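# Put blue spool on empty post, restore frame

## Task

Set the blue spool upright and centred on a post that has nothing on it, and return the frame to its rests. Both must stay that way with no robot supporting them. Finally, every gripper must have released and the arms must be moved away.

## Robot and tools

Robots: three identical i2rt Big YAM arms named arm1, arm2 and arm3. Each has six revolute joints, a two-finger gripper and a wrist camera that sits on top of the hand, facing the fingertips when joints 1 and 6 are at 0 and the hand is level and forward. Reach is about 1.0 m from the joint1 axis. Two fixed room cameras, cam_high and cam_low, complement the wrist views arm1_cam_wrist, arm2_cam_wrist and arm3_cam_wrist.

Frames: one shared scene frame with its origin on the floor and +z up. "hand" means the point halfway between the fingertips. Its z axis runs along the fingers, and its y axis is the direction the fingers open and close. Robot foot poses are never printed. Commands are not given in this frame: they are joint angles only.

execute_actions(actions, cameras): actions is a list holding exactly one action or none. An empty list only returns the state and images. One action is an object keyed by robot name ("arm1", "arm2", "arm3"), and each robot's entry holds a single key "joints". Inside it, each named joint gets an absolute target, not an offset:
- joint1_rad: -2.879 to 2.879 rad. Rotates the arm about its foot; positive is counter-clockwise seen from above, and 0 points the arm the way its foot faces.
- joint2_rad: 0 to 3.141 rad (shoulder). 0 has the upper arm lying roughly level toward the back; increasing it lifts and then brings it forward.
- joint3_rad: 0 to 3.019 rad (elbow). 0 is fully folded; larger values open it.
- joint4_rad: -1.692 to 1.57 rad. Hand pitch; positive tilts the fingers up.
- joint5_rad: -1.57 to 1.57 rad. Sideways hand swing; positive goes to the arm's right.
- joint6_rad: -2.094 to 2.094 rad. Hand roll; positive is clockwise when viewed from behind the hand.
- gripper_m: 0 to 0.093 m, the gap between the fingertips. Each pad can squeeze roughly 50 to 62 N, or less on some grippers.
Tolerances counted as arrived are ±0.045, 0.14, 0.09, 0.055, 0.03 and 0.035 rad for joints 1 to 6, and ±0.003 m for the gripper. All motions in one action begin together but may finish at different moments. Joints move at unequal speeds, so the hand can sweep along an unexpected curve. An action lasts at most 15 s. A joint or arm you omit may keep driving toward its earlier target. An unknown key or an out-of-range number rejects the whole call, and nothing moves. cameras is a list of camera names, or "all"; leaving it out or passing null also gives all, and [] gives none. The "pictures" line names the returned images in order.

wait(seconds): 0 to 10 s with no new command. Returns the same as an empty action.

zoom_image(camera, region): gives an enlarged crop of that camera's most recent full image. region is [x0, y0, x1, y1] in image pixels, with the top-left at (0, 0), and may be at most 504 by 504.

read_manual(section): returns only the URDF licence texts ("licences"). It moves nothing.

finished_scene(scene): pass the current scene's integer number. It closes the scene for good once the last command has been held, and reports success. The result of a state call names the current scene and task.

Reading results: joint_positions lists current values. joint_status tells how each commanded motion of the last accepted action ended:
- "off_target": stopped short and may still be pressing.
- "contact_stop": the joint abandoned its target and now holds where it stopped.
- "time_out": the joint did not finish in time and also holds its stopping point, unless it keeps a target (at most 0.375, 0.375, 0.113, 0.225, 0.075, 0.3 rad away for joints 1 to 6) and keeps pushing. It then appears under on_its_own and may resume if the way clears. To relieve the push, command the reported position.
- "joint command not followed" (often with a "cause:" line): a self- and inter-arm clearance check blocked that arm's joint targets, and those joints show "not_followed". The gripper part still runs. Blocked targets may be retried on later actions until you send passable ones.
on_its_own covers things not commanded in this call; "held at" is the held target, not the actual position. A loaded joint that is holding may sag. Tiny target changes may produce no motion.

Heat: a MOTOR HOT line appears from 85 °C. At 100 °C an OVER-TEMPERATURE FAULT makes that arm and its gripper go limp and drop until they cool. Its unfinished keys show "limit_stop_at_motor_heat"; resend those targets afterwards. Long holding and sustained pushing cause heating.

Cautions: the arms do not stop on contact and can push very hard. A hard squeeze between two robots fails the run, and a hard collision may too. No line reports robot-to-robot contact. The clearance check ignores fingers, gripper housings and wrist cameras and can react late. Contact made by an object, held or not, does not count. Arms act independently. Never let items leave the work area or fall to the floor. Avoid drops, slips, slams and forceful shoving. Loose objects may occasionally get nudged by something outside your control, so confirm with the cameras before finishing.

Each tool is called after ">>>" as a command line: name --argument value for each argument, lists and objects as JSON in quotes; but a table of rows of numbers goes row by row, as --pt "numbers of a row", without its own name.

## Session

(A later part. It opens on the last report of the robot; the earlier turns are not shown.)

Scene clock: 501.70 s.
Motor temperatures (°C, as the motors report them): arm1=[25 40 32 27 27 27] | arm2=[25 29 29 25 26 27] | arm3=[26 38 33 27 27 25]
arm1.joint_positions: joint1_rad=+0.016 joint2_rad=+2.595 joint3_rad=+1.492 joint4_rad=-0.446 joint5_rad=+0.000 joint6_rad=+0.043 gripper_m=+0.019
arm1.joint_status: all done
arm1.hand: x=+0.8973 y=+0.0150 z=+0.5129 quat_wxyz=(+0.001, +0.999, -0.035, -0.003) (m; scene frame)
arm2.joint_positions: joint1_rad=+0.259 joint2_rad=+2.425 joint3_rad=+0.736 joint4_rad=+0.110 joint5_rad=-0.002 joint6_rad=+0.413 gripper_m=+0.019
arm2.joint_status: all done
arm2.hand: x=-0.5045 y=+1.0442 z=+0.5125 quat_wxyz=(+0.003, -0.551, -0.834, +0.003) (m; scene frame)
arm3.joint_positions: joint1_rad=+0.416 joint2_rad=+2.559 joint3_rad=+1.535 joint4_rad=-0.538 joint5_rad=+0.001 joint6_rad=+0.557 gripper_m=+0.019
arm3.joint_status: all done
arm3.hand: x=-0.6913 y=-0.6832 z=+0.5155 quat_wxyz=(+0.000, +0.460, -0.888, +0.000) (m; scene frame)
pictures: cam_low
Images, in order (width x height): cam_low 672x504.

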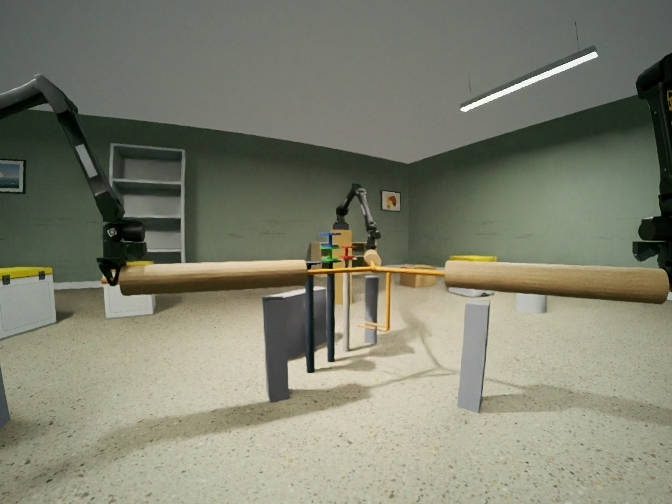

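>>> execute_actions --actions '[{"arm1": {"joints": {"joint2_rad": 2.28, "joint3_rad": 1.368, "joint4_rad": -0.622}}, "arm2": {"joints": {"joint2_rad": 1.988, "joint3_rad": 0.603, "joint4_rad": -0.18}}, "arm3": {"joints": {"joint2_rad": 2.277, "joint3_rad": 1.436, "joint4_rad": -0.706}}}]' --cameras '[]'

>>> execute_actions --actions '[{"arm1": {"joints": {"joint2_rad": 2.028, "joint3_rad": 1.358, "joint4_rad": -0.858}}, "arm2": {"joints": {"joint2_rad": 1.543, "joint3_rad": 0.615, "joint4_rad": -0.632}}, "arm3": {"joints": {"joint2_rad": 2.045, "joint3_rad": 1.452, "joint4_rad": -0.946}}}]' --cameras '[]'

>>> execute_actions --actions '[{"arm1": {"joints": {"joint2_rad": 1.853, "joint3_rad": 1.455, "joint4_rad": -1.12}}, "arm2": {"joints": {"joint2_rad": 1.265, "joint3_rad": 0.765, "joint4_rad": -1.052}}, "arm3": {"joints": {"joint2_rad": 1.893, "joint3_rad": 1.57, "joint4_rad": -1.207}}}]' --cameras '["cam_high", "cam_low"]'

Scene clock: 513.17 s.
Motor temperatures (°C, as the motors report them): arm1=[25 41 33 27 27 27] | arm2=[25 29 29 25 26 27] | arm3=[26 39 33 27 27 25]
arm1.joint_positions: joint1_rad=+0.013 joint2_rad=+2.298 joint3_rad=+1.365 joint4_rad=-0.615 joint5_rad=-0.004 joint6_rad=+0.038 gripper_m=+0.019
arm1.joint_status: all done
arm1.hand: x=+0.8964 y=+0.0164 z=+0.6459 quat_wxyz=(+0.003, +0.999, -0.034, -0.003) (m; scene frame)
arm2.joint_positions: joint1_rad=+0.252 joint2_rad=+2.005 joint3_rad=+0.598 joint4_rad=-0.172 joint5_rad=+0.000 joint6_rad=+0.406 gripper_m=+0.019
arm2.joint_status: all done
arm2.hand: x=-0.5069 y=+1.0448 z=+0.6322 quat_wxyz=(+0.004, -0.551, -0.834, +0.004) (m; scene frame)
arm3.joint_positions: joint1_rad=+0.419 joint2_rad=+2.285 joint3_rad=+1.433 joint4_rad=-0.711 joint5_rad=+0.001 joint6_rad=+0.561 gripper_m=+0.019
arm3.joint_status: all done
arm3.hand: x=-0.6931 y=-0.6834 z=+0.6447 quat_wxyz=(+0.000, +0.460, -0.888, +0.001) (m; scene frame)
pictures: none
No camera images: the call's "cameras" was empty. Leave "cameras" out to get every camera's image.

Scene clock: 514.30 s.
Motor temperatures (°C, as the motors report them): arm1=[25 41 33 27 27 27] | arm2=[25 29 29 25 26 27] | arm3=[26 39 33 27 27 25]
arm1.joint_positions: joint1_rad=+0.016 joint2_rad=+2.038 joint3_rad=+1.349 joint4_rad=-0.862 joint5_rad=-0.004 joint6_rad=+0.042 gripper_m=+0.019
arm1.joint_status: all done
arm1.hand: x=+0.8986 y=+0.0148 z=+0.7794 quat_wxyz=(+0.003, +0.999, -0.035, -0.001) (m; scene frame)
arm2.joint_positions: joint1_rad=+0.252 joint2_rad=+1.552 joint3_rad=+0.598 joint4_rad=-0.613 joint5_rad=+0.005 joint6_rad=+0.407 gripper_m=+0.019
arm2.joint_status: all done
arm2.hand: x=-0.5059 y=+1.0443 z=+0.7626 quat_wxyz=(-0.002, -0.551, -0.834, +0.008) (m; scene frame)
arm3.joint_positions: joint1_rad=+0.419 joint2_rad=+2.048 joint3_rad=+1.433 joint4_rad=-0.942 joint5_rad=+0.000 joint6_rad=+0.562 gripper_m=+0.019
arm3.joint_status: all done
arm3.hand: x=-0.6934 y=-0.6856 z=+0.7751 quat_wxyz=(-0.001, +0.459, -0.888, -0.002) (m; scene frame)
pictures: none
No camera images: the call's "cameras" was empty. Leave "cameras" out to get every camera's image.

Scene clock: 515.47 s.
Motor temperatures (°C, as the motors report them): arm1=[25 41 34 27 27 27] | arm2=[25 29 29 25 26 27] | arm3=[26 39 33 27 27 25]
arm1.joint_positions: joint1_rad=+0.020 joint2_rad=+1.858 joint3_rad=+1.411 joint4_rad=-1.100 joint5_rad=-0.002 joint6_rad=+0.045 gripper_m=+0.019
arm1.joint_status: all done
arm1.hand: x=+0.9045 y=+0.0132 z=+0.8942 quat_wxyz=(+0.002, +0.999, -0.034, -0.004) (m; scene frame)
arm2.joint_positions: joint1_rad=+0.252 joint2_rad=+1.269 joint3_rad=+0.734 joint4_rad=-1.017 joint5_rad=+0.004 joint6_rad=+0.407 gripper_m=+0.019
arm2.joint_status: all done
arm2.hand: x=-0.5031 y=+1.0435 z=+0.8814 quat_wxyz=(-0.009, -0.551, -0.834, +0.009) (m; scene frame)
arm3.joint_positions: joint1_rad=+0.414 joint2_rad=+1.900 joint3_rad=+1.530 joint4_rad=-1.191 joint5_rad=+0.005 joint6_rad=+0.558 gripper_m=+0.019
arm3.joint_status: all done
arm3.hand: x=-0.6899 y=-0.6889 z=+0.8889 quat_wxyz=(-0.002, +0.459, -0.889, +0.001) (m; scene frame)
pictures: cam_high, cam_low
Images, in order (width x height): cam_high 672x504, cam_low 672x504.

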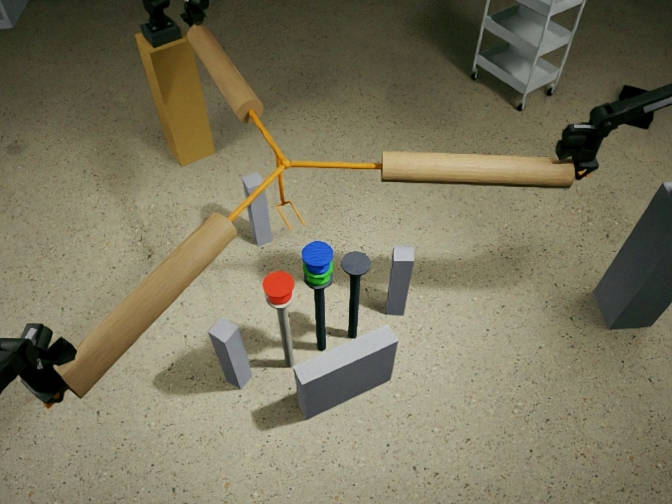

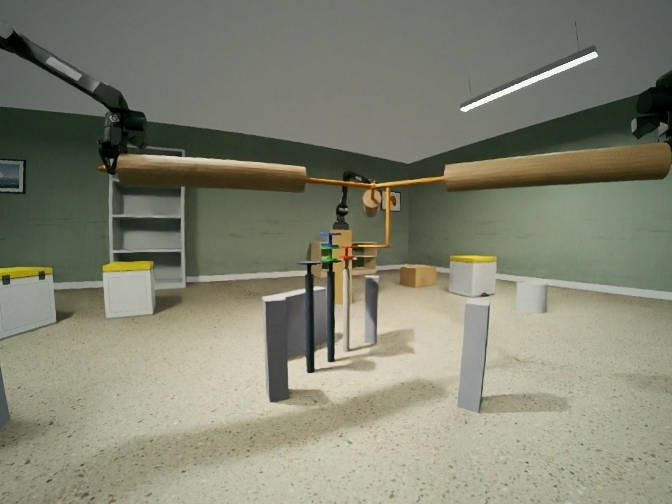

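>>> zoom_image --camera "cam_low" --region '[290, 170, 430, 290]'

>>> zoom_image --camera "cam_high" --region '[230, 140, 400, 310]'

Region (290, 170, 430, 290) of cam_low's 672x504 image, scaled by 3.600, with more detail than that image has; it fills the top 432 rows of this view, and the rest is white.

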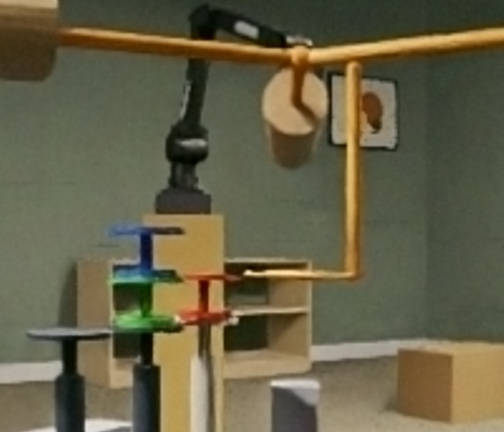

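Region (230, 140, 400, 310) of cam_high's 672x504 image, scaled by 2.965, with more detail than that image has.

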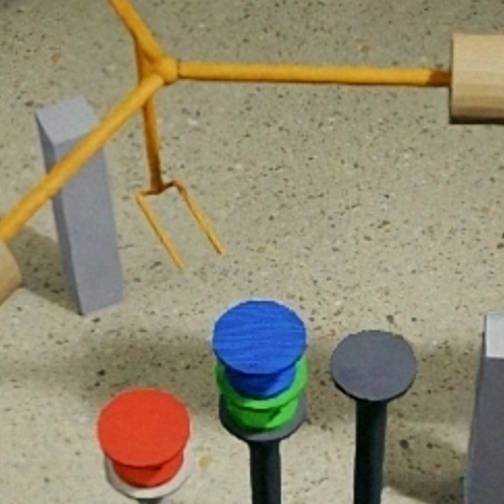

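>>> execute_actions --actions '[{"arm1": {"joints": {"joint1_rad": 0.18, "joint2_rad": 1.775, "joint3_rad": 1.42, "joint4_rad": -1.18, "joint6_rad": 0.207}}, "arm2": {"joints": {"joint1_rad": 0.147, "joint2_rad": 1.45, "joint3_rad": 1.045, "joint4_rad": -1.165, "joint6_rad": 0.30}}, "arm3": {"joints": {"joint1_rad": 0.338, "joint2_rad": 1.68, "joint3_rad": 1.345, "joint4_rad": -1.21, "joint6_rad": 0.478}}}]' --cameras '["cam_high", "cam_low"]'

>>> zoom_image --camera "cam_low" --region '[290, 170, 430, 290]'

>>> zoom_image --camera "cam_high" --region '[230, 140, 400, 310]'

Scene clock: 552.50 s.
Motor temperatures (°C, as the motors report them): arm1=[25 40 41 27 27 27] | arm2=[25 28 35 25 26 27] | arm3=[26 38 40 27 27 25]
arm1.joint_positions: joint1_rad=+0.182 joint2_rad=+1.797 joint3_rad=+1.408 joint4_rad=-1.166 joint5_rad=-0.001 joint6_rad=+0.217 gripper_m=+0.019
arm1.joint_status: all done
arm1.hand: x=+0.9234 y=-0.0729 z=+0.9244 quat_wxyz=(+0.003, +0.999, -0.039, +0.001) (m; scene frame)
arm2.joint_positions: joint1_rad=+0.146 joint2_rad=+1.461 joint3_rad=+1.000 joint4_rad=-1.151 joint5_rad=+0.005 joint6_rad=+0.309 gripper_m=+0.019
arm2.joint_status: all done
arm2.hand: x=-0.4800 y=+0.9660 z=+0.9090 quat_wxyz=(+0.020, -0.555, -0.832, +0.002) (m; scene frame)
arm3.joint_positions: joint1_rad=+0.372 joint2_rad=+1.686 joint3_rad=+1.337 joint4_rad=-1.216 joint5_rad=-0.007 joint6_rad=+0.517 gripper_m=+0.019
arm3.joint_status: joint6_rad time_out (moved -0.042 of -0.080); the others done
arm3.on_its_own: joint6_rad reads +0.517 and still pushes toward +0.478 since a time_out
arm3.hand: x=-0.6753 y=-0.7641 z=+0.9289 quat_wxyz=(+0.004, +0.458, -0.889, +0.000) (m; scene frame)
pictures: cam_high, cam_low
Images, in order (width x height): cam_high 672x504, cam_low 672x504.

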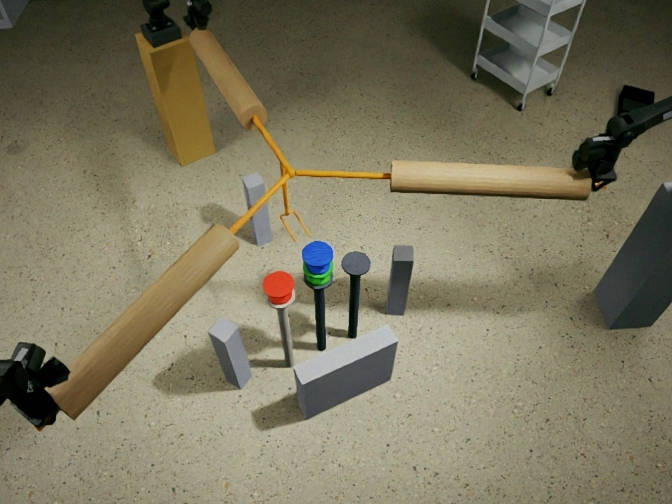

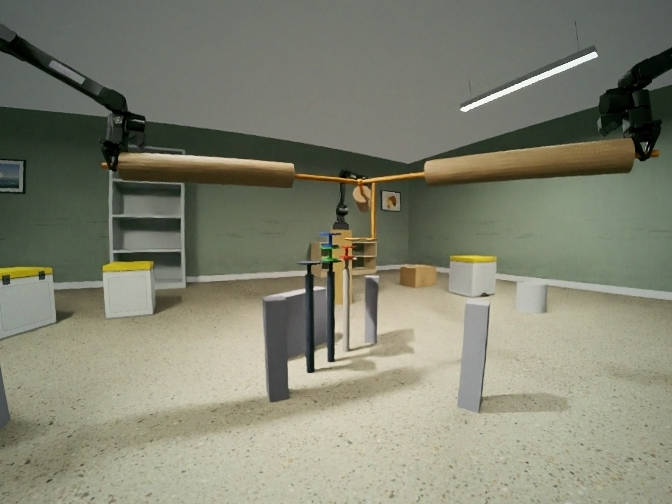

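Region (290, 170, 430, 290) of cam_low's 672x504 image, scaled by 3.600, with more detail than that image has; it fills the top 432 rows of this view, and the rest is white.

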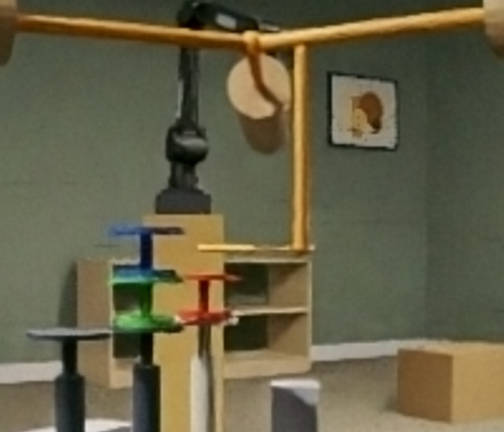

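Region (230, 140, 400, 310) of cam_high's 672x504 image, scaled by 2.965, with more detail than that image has.

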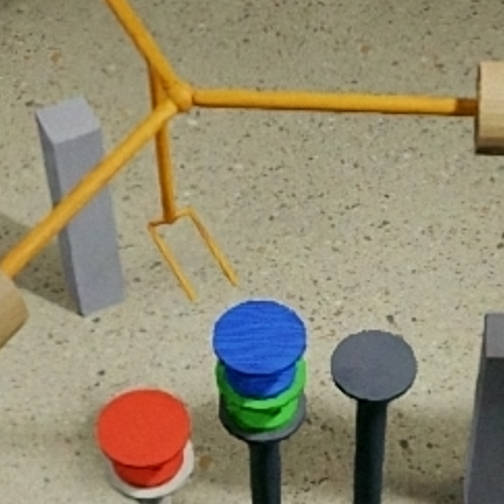

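>>> execute_actions --actions '[{"arm1": {"joints": {"joint1_rad": 0.352, "joint2_rad": 1.732, "joint3_rad": 1.345, "joint4_rad": -1.135, "joint6_rad": 0.388}}, "arm2": {"joints": {"joint1_rad": 0.097, "joint2_rad": 1.635, "joint3_rad": 1.28, "joint4_rad": -1.178, "joint6_rad": 0.258}}, "arm3": {"joints": {"joint1_rad": 0.252, "joint2_rad": 1.507, "joint3_rad": 1.113, "joint4_rad": -1.145, "joint6_rad": 0.398}}}]' --cameras '["cam_high", "cam_low"]'

>>> zoom_image --camera "cam_low" --region '[290, 170, 430, 290]'

>>> zoom_image --camera "cam_high" --region '[230, 140, 400, 310]'

Scene clock: 578.93 s.
Motor temperatures (°C, as the motors report them): arm1=[25 41 39 27 27 27] | arm2=[25 29 38 25 26 27] | arm3=[26 37 38 27 27 26]
arm1.joint_positions: joint1_rad=+0.355 joint2_rad=+1.755 joint3_rad=+1.333 joint4_rad=-1.131 joint5_rad=+0.002 joint6_rad=+0.392 gripper_m=+0.019
arm1.joint_status: all done
arm1.hand: x=+0.9622 y=-0.1558 z=+0.9199 quat_wxyz=(+0.003, +0.999, -0.040, +0.000) (m; scene frame)
arm2.joint_positions: joint1_rad=+0.099 joint2_rad=+1.659 joint3_rad=+1.238 joint4_rad=-1.168 joint5_rad=+0.002 joint6_rad=+0.263 gripper_m=+0.019
arm2.joint_status: all done
arm2.hand: x=-0.4403 y=+0.8863 z=+0.9103 quat_wxyz=(+0.009, -0.555, -0.832, +0.003) (m; scene frame)
arm3.joint_positions: joint1_rad=+0.267 joint2_rad=+1.518 joint3_rad=+1.106 joint4_rad=-1.153 joint5_rad=-0.004 joint6_rad=+0.419 gripper_m=+0.019
arm3.joint_status: all done
arm3.hand: x=-0.6387 y=-0.8424 z=+0.9208 quat_wxyz=(+0.002, +0.455, -0.890, +0.000) (m; scene frame)
pictures: cam_high, cam_low
Images, in order (width x height): cam_high 672x504, cam_low 672x504.

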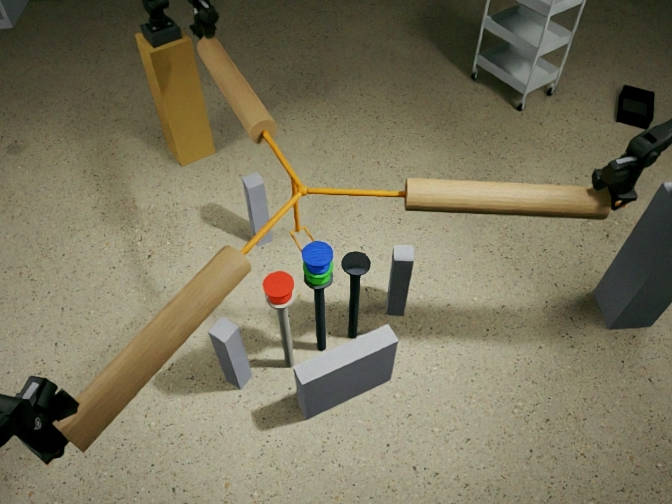

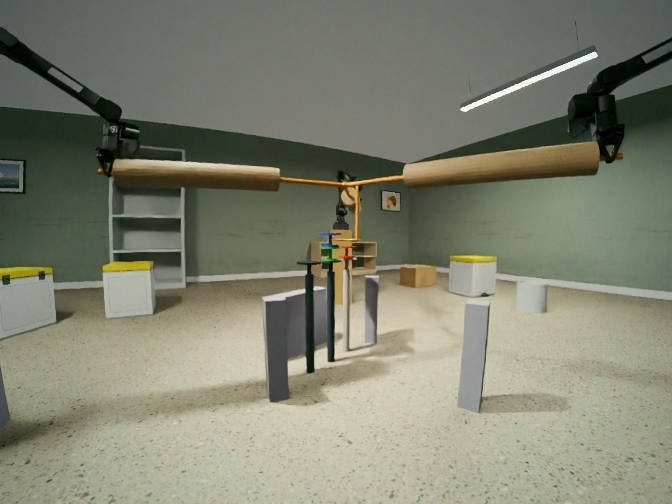

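Region (290, 170, 430, 290) of cam_low's 672x504 image, scaled by 3.600, with more detail than that image has; it fills the top 432 rows of this view, and the rest is white.

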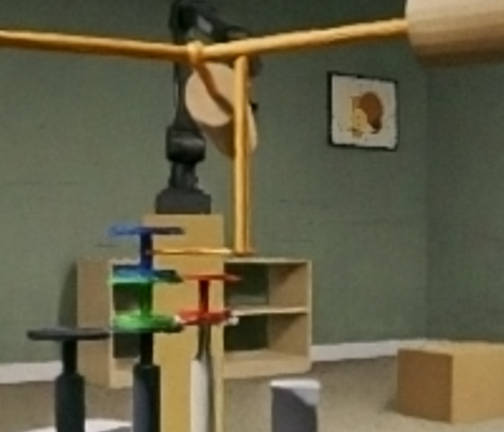

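Region (230, 140, 400, 310) of cam_high's 672x504 image, scaled by 2.965, with more detail than that image has.

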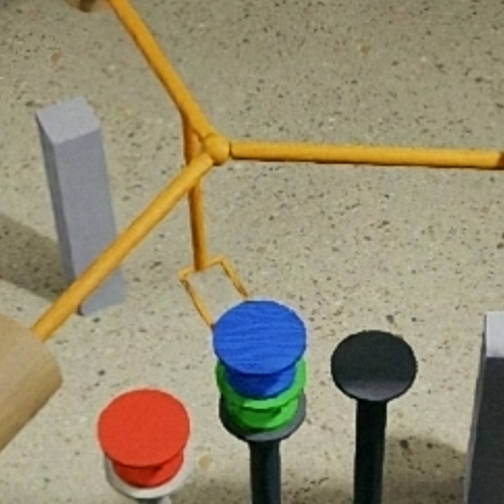

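>>> execute_actions --actions '[{"arm1": {"joints": {"joint1_rad": 0.524, "joint2_rad": 1.71, "joint3_rad": 1.319, "joint4_rad": -1.128, "joint6_rad": 0.561}}, "arm2": {"joints": {"joint1_rad": 0.07, "joint2_rad": 1.826, "joint3_rad": 1.555, "joint4_rad": -1.247, "joint6_rad": 0.233}}, "arm3": {"joints": {"joint1_rad": 0.10, "joint2_rad": 1.35, "joint3_rad": 0.943, "joint4_rad": -1.13, "joint6_rad": 0.252}}}]' --cameras '["cam_high", "cam_low"]'

>>> zoom_image --camera "cam_low" --region '[290, 170, 430, 290]'

>>> zoom_image --camera "cam_high" --region '[230, 140, 400, 310]'

Scene clock: 596.70 s.
Motor temperatures (°C, as the motors report them): arm1=[25 41 40 27 27 27] | arm2=[25 30 39 25 26 27] | arm3=[26 36 38 27 27 26]
arm1.joint_positions: joint1_rad=+0.524 joint2_rad=+1.741 joint3_rad=+1.312 joint4_rad=-1.128 joint5_rad=+0.004 joint6_rad=+0.560 gripper_m=+0.019
arm1.joint_status: all done
arm1.hand: x=+1.0017 y=-0.2316 z=+0.9197 quat_wxyz=(+0.002, +0.999, -0.040, +0.002) (m; scene frame)
arm2.joint_positions: joint1_rad=+0.065 joint2_rad=+1.856 joint3_rad=+1.503 joint4_rad=-1.225 joint5_rad=+0.003 joint6_rad=+0.228 gripper_m=+0.019
arm2.joint_status: all done
arm2.hand: x=-0.4047 y=+0.8089 z=+0.9083 quat_wxyz=(+0.003, -0.555, -0.832, +0.005) (m; scene frame)
arm3.joint_positions: joint1_rad=+0.111 joint2_rad=+1.362 joint3_rad=+0.929 joint4_rad=-1.135 joint5_rad=-0.006 joint6_rad=+0.264 gripper_m=+0.019
arm3.joint_status: all done
arm3.hand: x=-0.5987 y=-0.9204 z=+0.9168 quat_wxyz=(+0.003, +0.455, -0.891, +0.000) (m; scene frame)
pictures: cam_high, cam_low
Images, in order (width x height): cam_high 672x504, cam_low 672x504.

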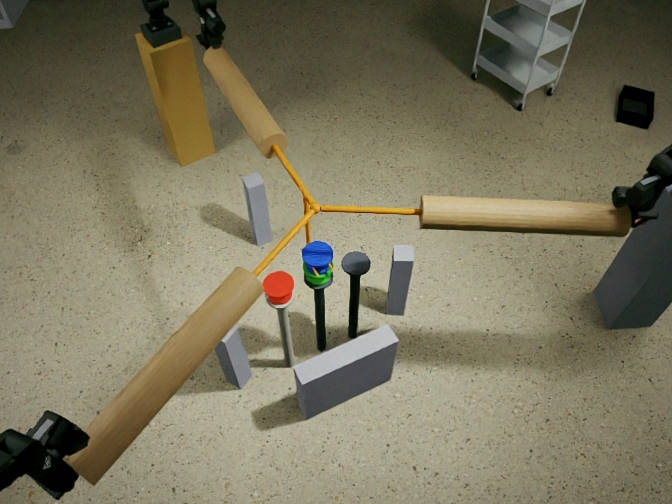

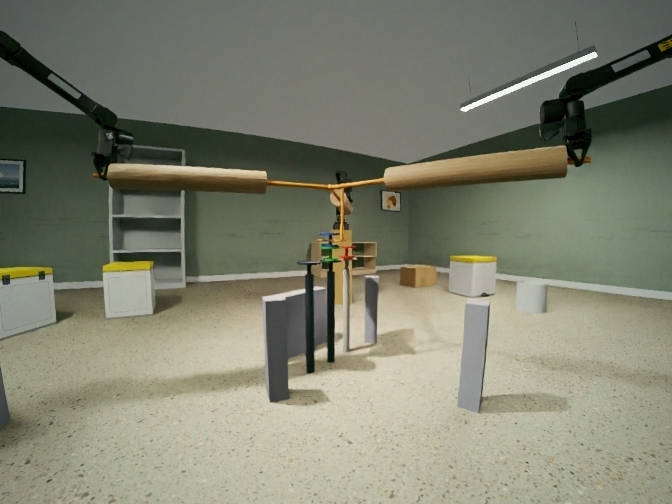

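Region (290, 170, 430, 290) of cam_low's 672x504 image, scaled by 3.600, with more detail than that image has; it fills the top 432 rows of this view, and the rest is white.

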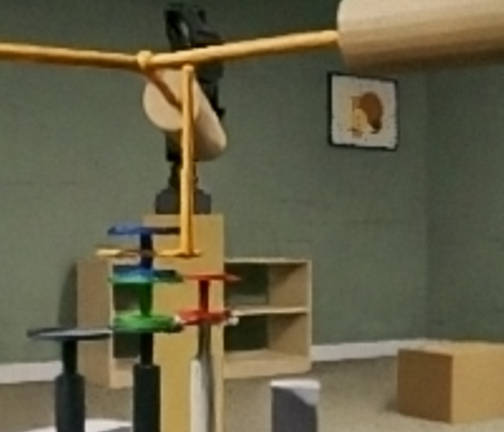

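Region (230, 140, 400, 310) of cam_high's 672x504 image, scaled by 2.965, with more detail than that image has.

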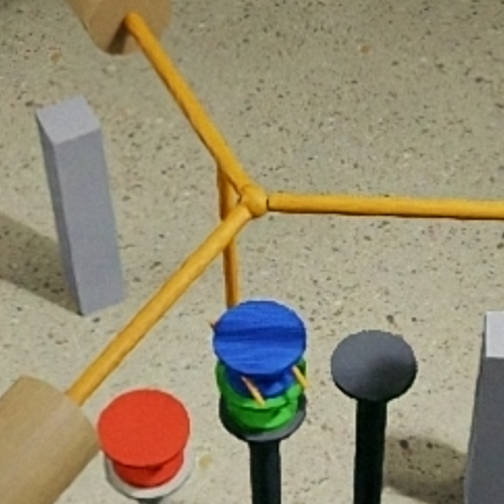

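>>> execute_actions --actions '[{"arm1": {"joints": {"joint2_rad": 1.656, "joint3_rad": 1.433, "joint4_rad": -1.28}}, "arm2": {"joints": {"joint2_rad": 1.772, "joint3_rad": 1.641, "joint4_rad": -1.378}}, "arm3": {"joints": {"joint2_rad": 1.283, "joint3_rad": 1.058, "joint4_rad": -1.311}}}]' --cameras '["cam_low"]'

>>> zoom_image --camera "cam_low" --region '[290, 170, 430, 290]'

Scene clock: 613.80 s.
Motor temperatures (°C, as the motors report them): arm1=[25 41 40 27 27 27] | arm2=[25 31 41 25 26 27] | arm3=[26 35 38 27 27 26]
arm1.joint_positions: joint1_rad=+0.523 joint2_rad=+1.677 joint3_rad=+1.380 joint4_rad=-1.251 joint5_rad=+0.001 joint6_rad=+0.558 gripper_m=+0.019
arm1.joint_status: all done
arm1.hand: x=+1.0036 y=-0.2301 z=+0.9749 quat_wxyz=(+0.006, +0.999, -0.039, -0.002) (m; scene frame)
arm2.joint_positions: joint1_rad=+0.064 joint2_rad=+1.800 joint3_rad=+1.595 joint4_rad=-1.358 joint5_rad=+0.005 joint6_rad=+0.228 gripper_m=+0.019
arm2.joint_status: all done
arm2.hand: x=-0.4054 y=+0.8091 z=+0.9715 quat_wxyz=(-0.003, -0.555, -0.832, +0.009) (m; scene frame)
arm3.joint_positions: joint1_rad=+0.109 joint2_rad=+1.298 joint3_rad=+1.016 joint4_rad=-1.275 joint5_rad=+0.000 joint6_rad=+0.261 gripper_m=+0.019
arm3.joint_status: all done
arm3.hand: x=-0.5976 y=-0.9222 z=+0.9695 quat_wxyz=(-0.003, +0.455, -0.890, -0.001) (m; scene frame)
pictures: cam_low
Images, in order (width x height): cam_low 672x504.

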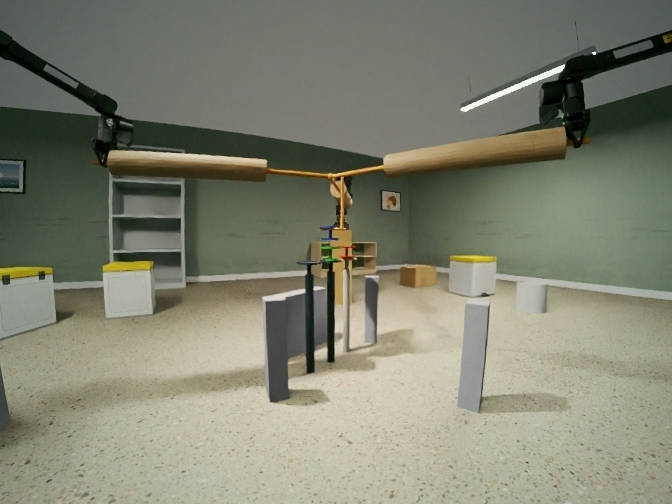

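Region (290, 170, 430, 290) of cam_low's 672x504 image, scaled by 3.600, with more detail than that image has; it fills the top 432 rows of this view, and the rest is white.

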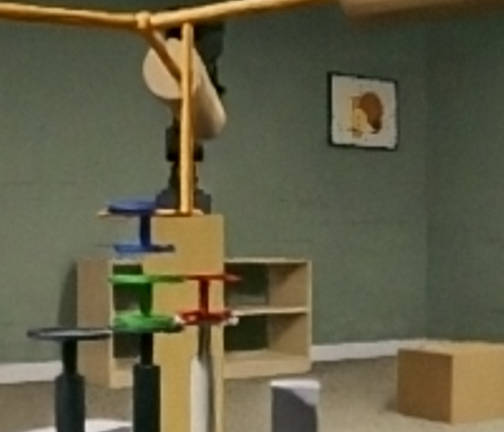

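>>> execute_actions --actions '[{"arm1": {"joints": {"joint1_rad": 0.546, "joint2_rad": 1.47, "joint3_rad": 1.167, "joint4_rad": -1.215, "joint6_rad": 0.581}}, "arm2": {"joints": {"joint1_rad": 0.198, "joint2_rad": 1.845, "joint3_rad": 1.737, "joint4_rad": -1.405, "joint6_rad": 0.362}}, "arm3": {"joints": {"joint1_rad": -0.04, "joint2_rad": 1.434, "joint3_rad": 1.21, "joint4_rad": -1.30, "joint6_rad": 0.112}}}]' --cameras '[]'

>>> execute_actions --actions '[{"arm1": {"joints": {"joint1_rad": 0.577, "joint2_rad": 1.274, "joint3_rad": 0.965, "joint4_rad": -1.215, "joint6_rad": 0.612}}, "arm2": {"joints": {"joint1_rad": 0.316, "joint2_rad": 1.938, "joint3_rad": 1.879, "joint4_rad": -1.452, "joint6_rad": 0.48}}, "arm3": {"joints": {"joint1_rad": -0.147, "joint2_rad": 1.588, "joint3_rad": 1.388, "joint4_rad": -1.322, "joint6_rad": 0.005}}}]' --cameras '["cam_high", "cam_low"]'

>>> zoom_image --camera "cam_low" --region '[260, 170, 400, 290]'

>>> zoom_image --camera "cam_high" --region '[260, 140, 430, 310]'

Scene clock: 651.77 s.
Motor temperatures (°C, as the motors report them): arm1=[25 41 46 27 27 27] | arm2=[25 32 42 25 26 27] | arm3=[26 34 43 27 27 26]
arm1.joint_positions: joint1_rad=+0.543 joint2_rad=+1.485 joint3_rad=+1.160 joint4_rad=-1.225 joint5_rad=+0.000 joint6_rad=+0.579 gripper_m=+0.019
arm1.joint_status: all done
arm1.hand: x=+1.0748 y=-0.2026 z=+0.9800 quat_wxyz=(+0.007, +0.999, -0.040, -0.001) (m; scene frame)
arm2.joint_positions: joint1_rad=+0.197 joint2_rad=+1.871 joint3_rad=+1.689 joint4_rad=-1.387 joint5_rad=+0.002 joint6_rad=+0.360 gripper_m=+0.019
arm2.joint_status: all done
arm2.hand: x=-0.3316 y=+0.8376 z=+0.9678 quat_wxyz=(-0.001, -0.555, -0.832, +0.006) (m; scene frame)
arm3.joint_positions: joint1_rad=-0.029 joint2_rad=+1.451 joint3_rad=+1.166 joint4_rad=-1.280 joint5_rad=-0.001 joint6_rad=+0.124 gripper_m=+0.019
arm3.joint_status: all done
arm3.hand: x=-0.5260 y=-0.8934 z=+0.9690 quat_wxyz=(+0.000, +0.454, -0.891, +0.002) (m; scene frame)
pictures: none
No camera images: the call's "cameras" was empty. Leave "cameras" out to get every camera's image.

Scene clock: 652.67 s.
Motor temperatures (°C, as the motors report them): arm1=[25 41 46 27 27 27] | arm2=[25 32 42 25 26 27] | arm3=[26 34 43 27 27 26]
arm1.joint_positions: joint1_rad=+0.571 joint2_rad=+1.288 joint3_rad=+0.952 joint4_rad=-1.209 joint5_rad=+0.000 joint6_rad=+0.605 gripper_m=+0.019
arm1.joint_status: all done
arm1.hand: x=+1.1465 y=-0.1747 z=+0.9764 quat_wxyz=(+0.008, +0.999, -0.039, -0.002) (m; scene frame)
arm2.joint_positions: joint1_rad=+0.315 joint2_rad=+1.967 joint3_rad=+1.827 joint4_rad=-1.431 joint5_rad=+0.002 joint6_rad=+0.476 gripper_m=+0.019
arm2.joint_status: all done
arm2.hand: x=-0.2589 y=+0.8649 z=+0.9642 quat_wxyz=(+0.000, -0.554, -0.832, +0.006) (m; scene frame)
arm3.joint_positions: joint1_rad=-0.136 joint2_rad=+1.608 joint3_rad=+1.341 joint4_rad=-1.299 joint5_rad=-0.001 joint6_rad=+0.018 gripper_m=+0.019
arm3.joint_status: all done
arm3.hand: x=-0.4537 y=-0.8664 z=+0.9672 quat_wxyz=(+0.001, +0.454, -0.891, +0.002) (m; scene frame)
pictures: cam_high, cam_low
Images, in order (width x height): cam_high 672x504, cam_low 672x504.

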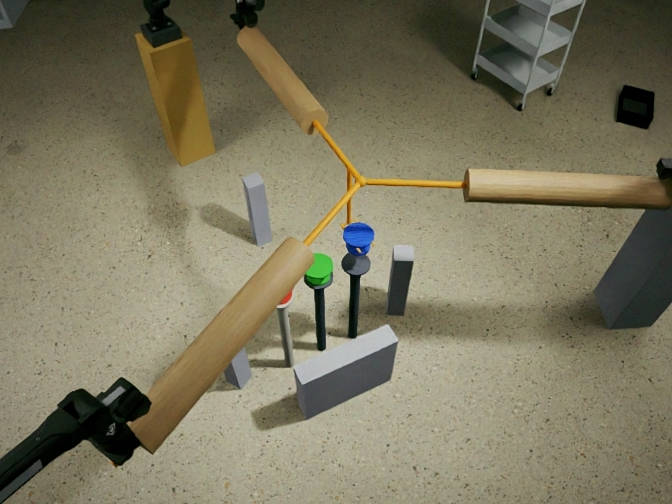

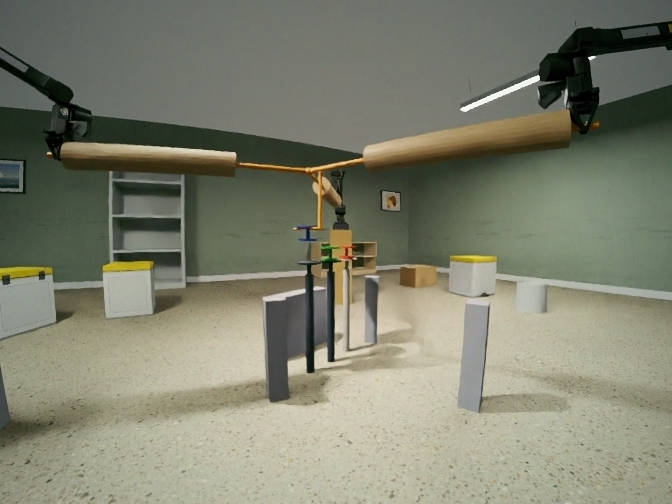

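Region (260, 170, 400, 290) of cam_low's 672x504 image, scaled by 3.600, with more detail than that image has; it fills the top 432 rows of this view, and the rest is white.

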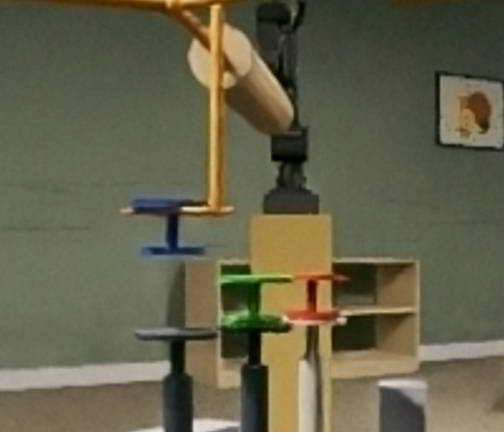

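Region (260, 140, 430, 310) of cam_high's 672x504 image, scaled by 2.965, with more detail than that image has.

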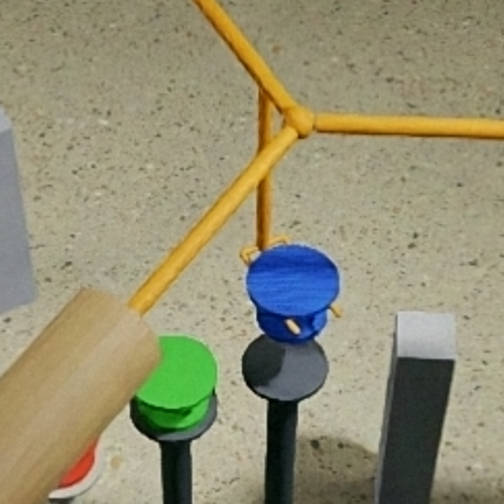

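>>> execute_actions --actions '[{"arm1": {"joints": {"joint1_rad": 0.545, "joint2_rad": 1.41, "joint3_rad": 0.828, "joint4_rad": -0.945, "joint6_rad": 0.58}}, "arm2": {"joints": {"joint1_rad": 0.317, "joint2_rad": 1.975, "joint3_rad": 1.665, "joint4_rad": -1.217, "joint6_rad": 0.478}}, "arm3": {"joints": {"joint1_rad": -0.115, "joint2_rad": 1.67, "joint3_rad": 1.226, "joint4_rad": -1.082, "joint6_rad": 0.038}}}]' --cameras '["cam_high", "cam_low"]'

>>> zoom_image --camera "cam_low" --region '[260, 170, 400, 290]'

>>> zoom_image --camera "cam_high" --region '[260, 140, 430, 310]'

Scene clock: 676.07 s.
Motor temperatures (°C, as the motors report them): arm1=[25 38 43 27 27 27] | arm2=[25 33 44 25 26 27] | arm3=[26 35 44 27 27 26]
arm1.joint_positions: joint1_rad=+0.541 joint2_rad=+1.426 joint3_rad=+0.822 joint4_rad=-0.953 joint5_rad=-0.001 joint6_rad=+0.576 gripper_m=+0.019
arm1.joint_status: all done
arm1.hand: x=+1.1397 y=-0.1679 z=+0.8870 quat_wxyz=(+0.005, +0.999, -0.039, +0.003) (m; scene frame)
arm2.joint_positions: joint1_rad=+0.315 joint2_rad=+2.015 joint3_rad=+1.650 joint4_rad=-1.211 joint5_rad=-0.001 joint6_rad=+0.476 gripper_m=+0.019
arm2.joint_status: all done
arm2.hand: x=-0.2646 y=+0.8689 z=+0.8713 quat_wxyz=(+0.002, -0.555, -0.832, +0.004) (m; scene frame)
arm3.joint_positions: joint1_rad=-0.119 joint2_rad=+1.696 joint3_rad=+1.219 joint4_rad=-1.088 joint5_rad=+0.001 joint6_rad=+0.031 gripper_m=+0.019
arm3.joint_status: all done
arm3.hand: x=-0.4577 y=-0.8597 z=+0.8835 quat_wxyz=(+0.000, +0.456, -0.890, +0.003) (m; scene frame)
pictures: cam_high, cam_low
Images, in order (width x height): cam_high 672x504, cam_low 672x504.

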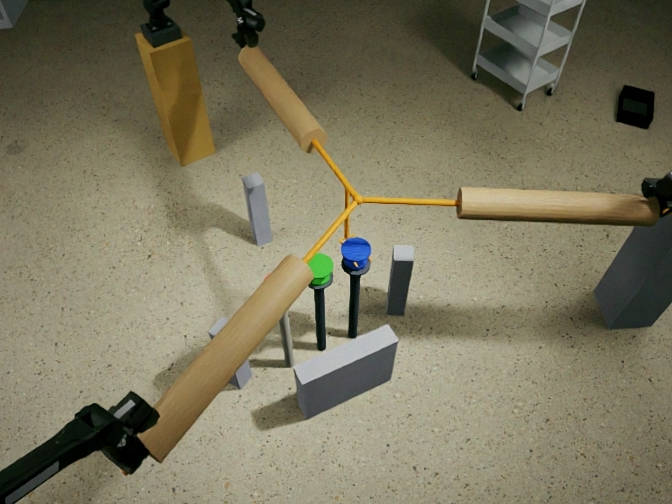

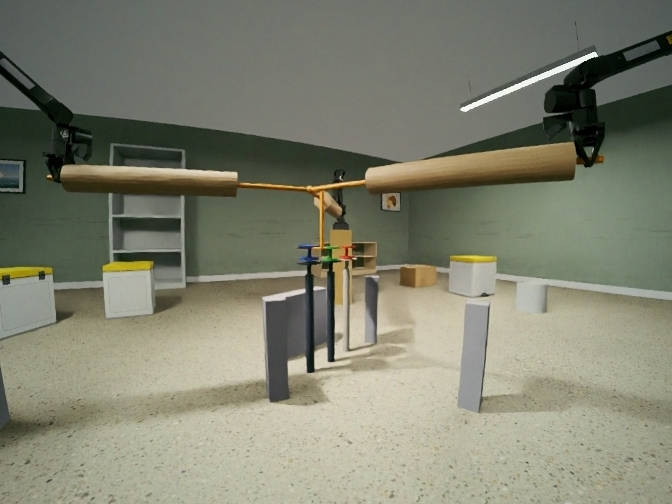

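Region (260, 170, 400, 290) of cam_low's 672x504 image, scaled by 3.600, with more detail than that image has; it fills the top 432 rows of this view, and the rest is white.

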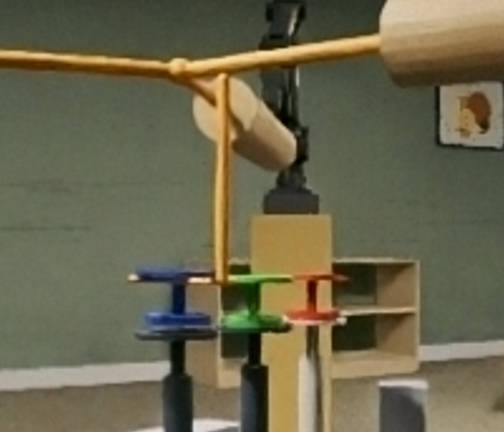

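Region (260, 140, 430, 310) of cam_high's 672x504 image, scaled by 2.965, with more detail than that image has.

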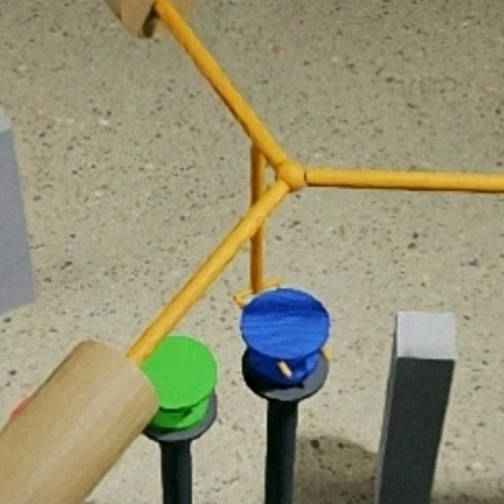

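>>> execute_actions --actions '[{"arm1": {"joints": {"joint2_rad": 1.47, "joint3_rad": 0.782, "joint4_rad": -0.84}}, "arm2": {"joints": {"joint2_rad": 2.0, "joint3_rad": 1.633, "joint4_rad": -1.155}}, "arm3": {"joints": {"joint2_rad": 1.711, "joint3_rad": 1.181, "joint4_rad": -0.997}}}]' --cameras '["cam_high", "cam_low"]'

>>> zoom_image --camera "cam_low" --region '[260, 170, 400, 290]'

>>> zoom_image --camera "cam_high" --region '[260, 140, 430, 310]'

Scene clock: 693.37 s.
Motor temperatures (°C, as the motors report them): arm1=[25 38 42 27 27 27] | arm2=[25 34 41 25 26 27] | arm3=[26 35 41 27 27 25]
arm1.joint_positions: joint1_rad=+0.541 joint2_rad=+1.479 joint3_rad=+0.781 joint4_rad=-0.849 joint5_rad=+0.000 joint6_rad=+0.576 gripper_m=+0.019
arm1.joint_status: all done
arm1.hand: x=+1.1392 y=-0.1682 z=+0.8572 quat_wxyz=(+0.007, +0.999, -0.039, -0.002) (m; scene frame)
arm2.joint_positions: joint1_rad=+0.315 joint2_rad=+2.019 joint3_rad=+1.622 joint4_rad=-1.164 joint5_rad=-0.001 joint6_rad=+0.476 gripper_m=+0.019
arm2.joint_status: all done
arm2.hand: x=-0.2645 y=+0.8686 z=+0.8586 quat_wxyz=(-0.005, -0.554, -0.832, +0.005) (m; scene frame)
arm3.joint_positions: joint1_rad=-0.119 joint2_rad=+1.726 joint3_rad=+1.178 joint4_rad=-1.008 joint5_rad=+0.000 joint6_rad=+0.031 gripper_m=+0.019
arm3.joint_status: all done
arm3.hand: x=-0.4578 y=-0.8598 z=+0.8568 quat_wxyz=(-0.004, +0.456, -0.890, +0.000) (m; scene frame)
pictures: cam_high, cam_low
Images, in order (width x height): cam_high 672x504, cam_low 672x504.

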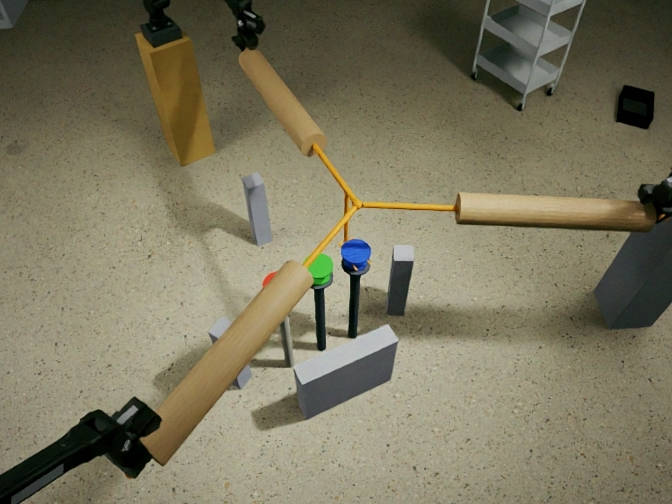

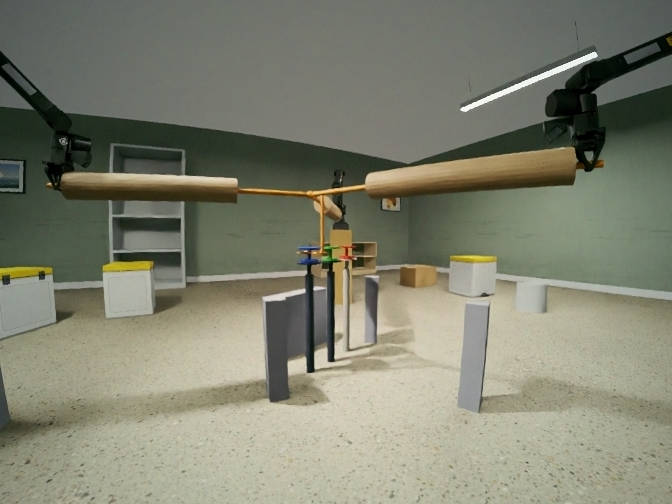

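Region (260, 170, 400, 290) of cam_low's 672x504 image, scaled by 3.600, with more detail than that image has; it fills the top 432 rows of this view, and the rest is white.

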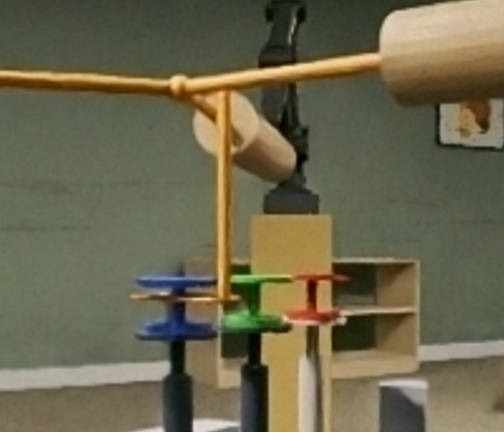

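Region (260, 140, 430, 310) of cam_high's 672x504 image, scaled by 2.965, with more detail than that image has.

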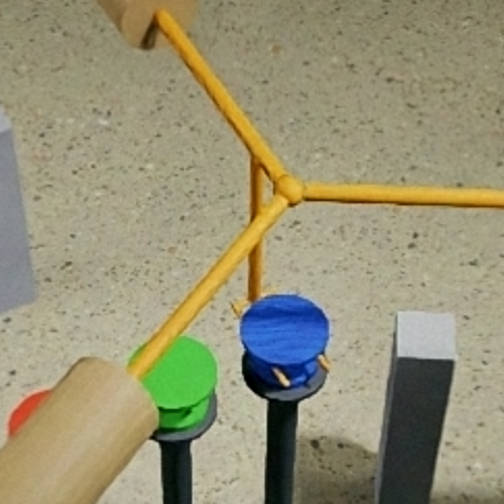

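>>> execute_actions --actions '[{"arm1": {"joints": {"joint1_rad": 0.325, "joint2_rad": 1.488, "joint3_rad": 0.79, "joint4_rad": -0.843, "joint6_rad": 0.36}}, "arm2": {"joints": {"joint1_rad": 0.38, "joint2_rad": 1.858, "joint3_rad": 1.38, "joint4_rad": -1.05, "joint6_rad": 0.542}}, "arm3": {"joints": {"joint1_rad": 0.01, "joint2_rad": 1.822, "joint3_rad": 1.358, "joint4_rad": -1.058, "joint6_rad": 0.16}}}]' --cameras '["cam_low"]'

>>> zoom_image --camera "cam_low" --region '[260, 170, 400, 290]'

Scene clock: 717.93 s.
Motor temperatures (°C, as the motors report them): arm1=[25 38 41 27 27 27] | arm2=[25 34 40 25 26 27] | arm3=[26 36 40 27 27 25]
arm1.joint_positions: joint1_rad=+0.321 joint2_rad=+1.489 joint3_rad=+0.781 joint4_rad=-0.839 joint5_rad=-0.003 joint6_rad=+0.357 gripper_m=+0.019
arm1.joint_status: all done
arm1.hand: x=+1.1088 y=-0.0971 z=+0.8534 quat_wxyz=(+0.006, +0.999, -0.040, -0.002) (m; scene frame)
arm2.joint_positions: joint1_rad=+0.383 joint2_rad=+1.885 joint3_rad=+1.371 joint4_rad=-1.057 joint5_rad=-0.003 joint6_rad=+0.547 gripper_m=+0.019
arm2.joint_status: all done
arm2.hand: x=-0.2920 y=+0.9401 z=+0.8455 quat_wxyz=(+0.000, -0.555, -0.832, +0.003) (m; scene frame)
arm3.joint_positions: joint1_rad=+0.009 joint2_rad=+1.835 joint3_rad=+1.318 joint4_rad=-1.035 joint5_rad=+0.005 joint6_rad=+0.161 gripper_m=+0.019
arm3.joint_status: all done
arm3.hand: x=-0.4894 y=-0.7887 z=+0.8502 quat_wxyz=(-0.007, +0.455, -0.890, +0.000) (m; scene frame)
pictures: cam_low
Images, in order (width x height): cam_low 672x504.

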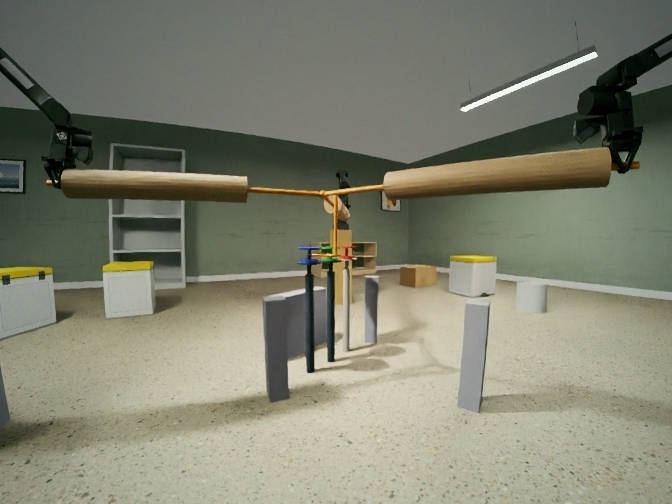

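Region (260, 170, 400, 290) of cam_low's 672x504 image, scaled by 3.600, with more detail than that image has; it fills the top 432 rows of this view, and the rest is white.

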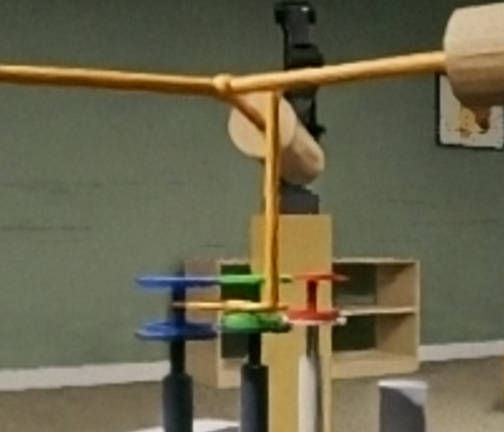

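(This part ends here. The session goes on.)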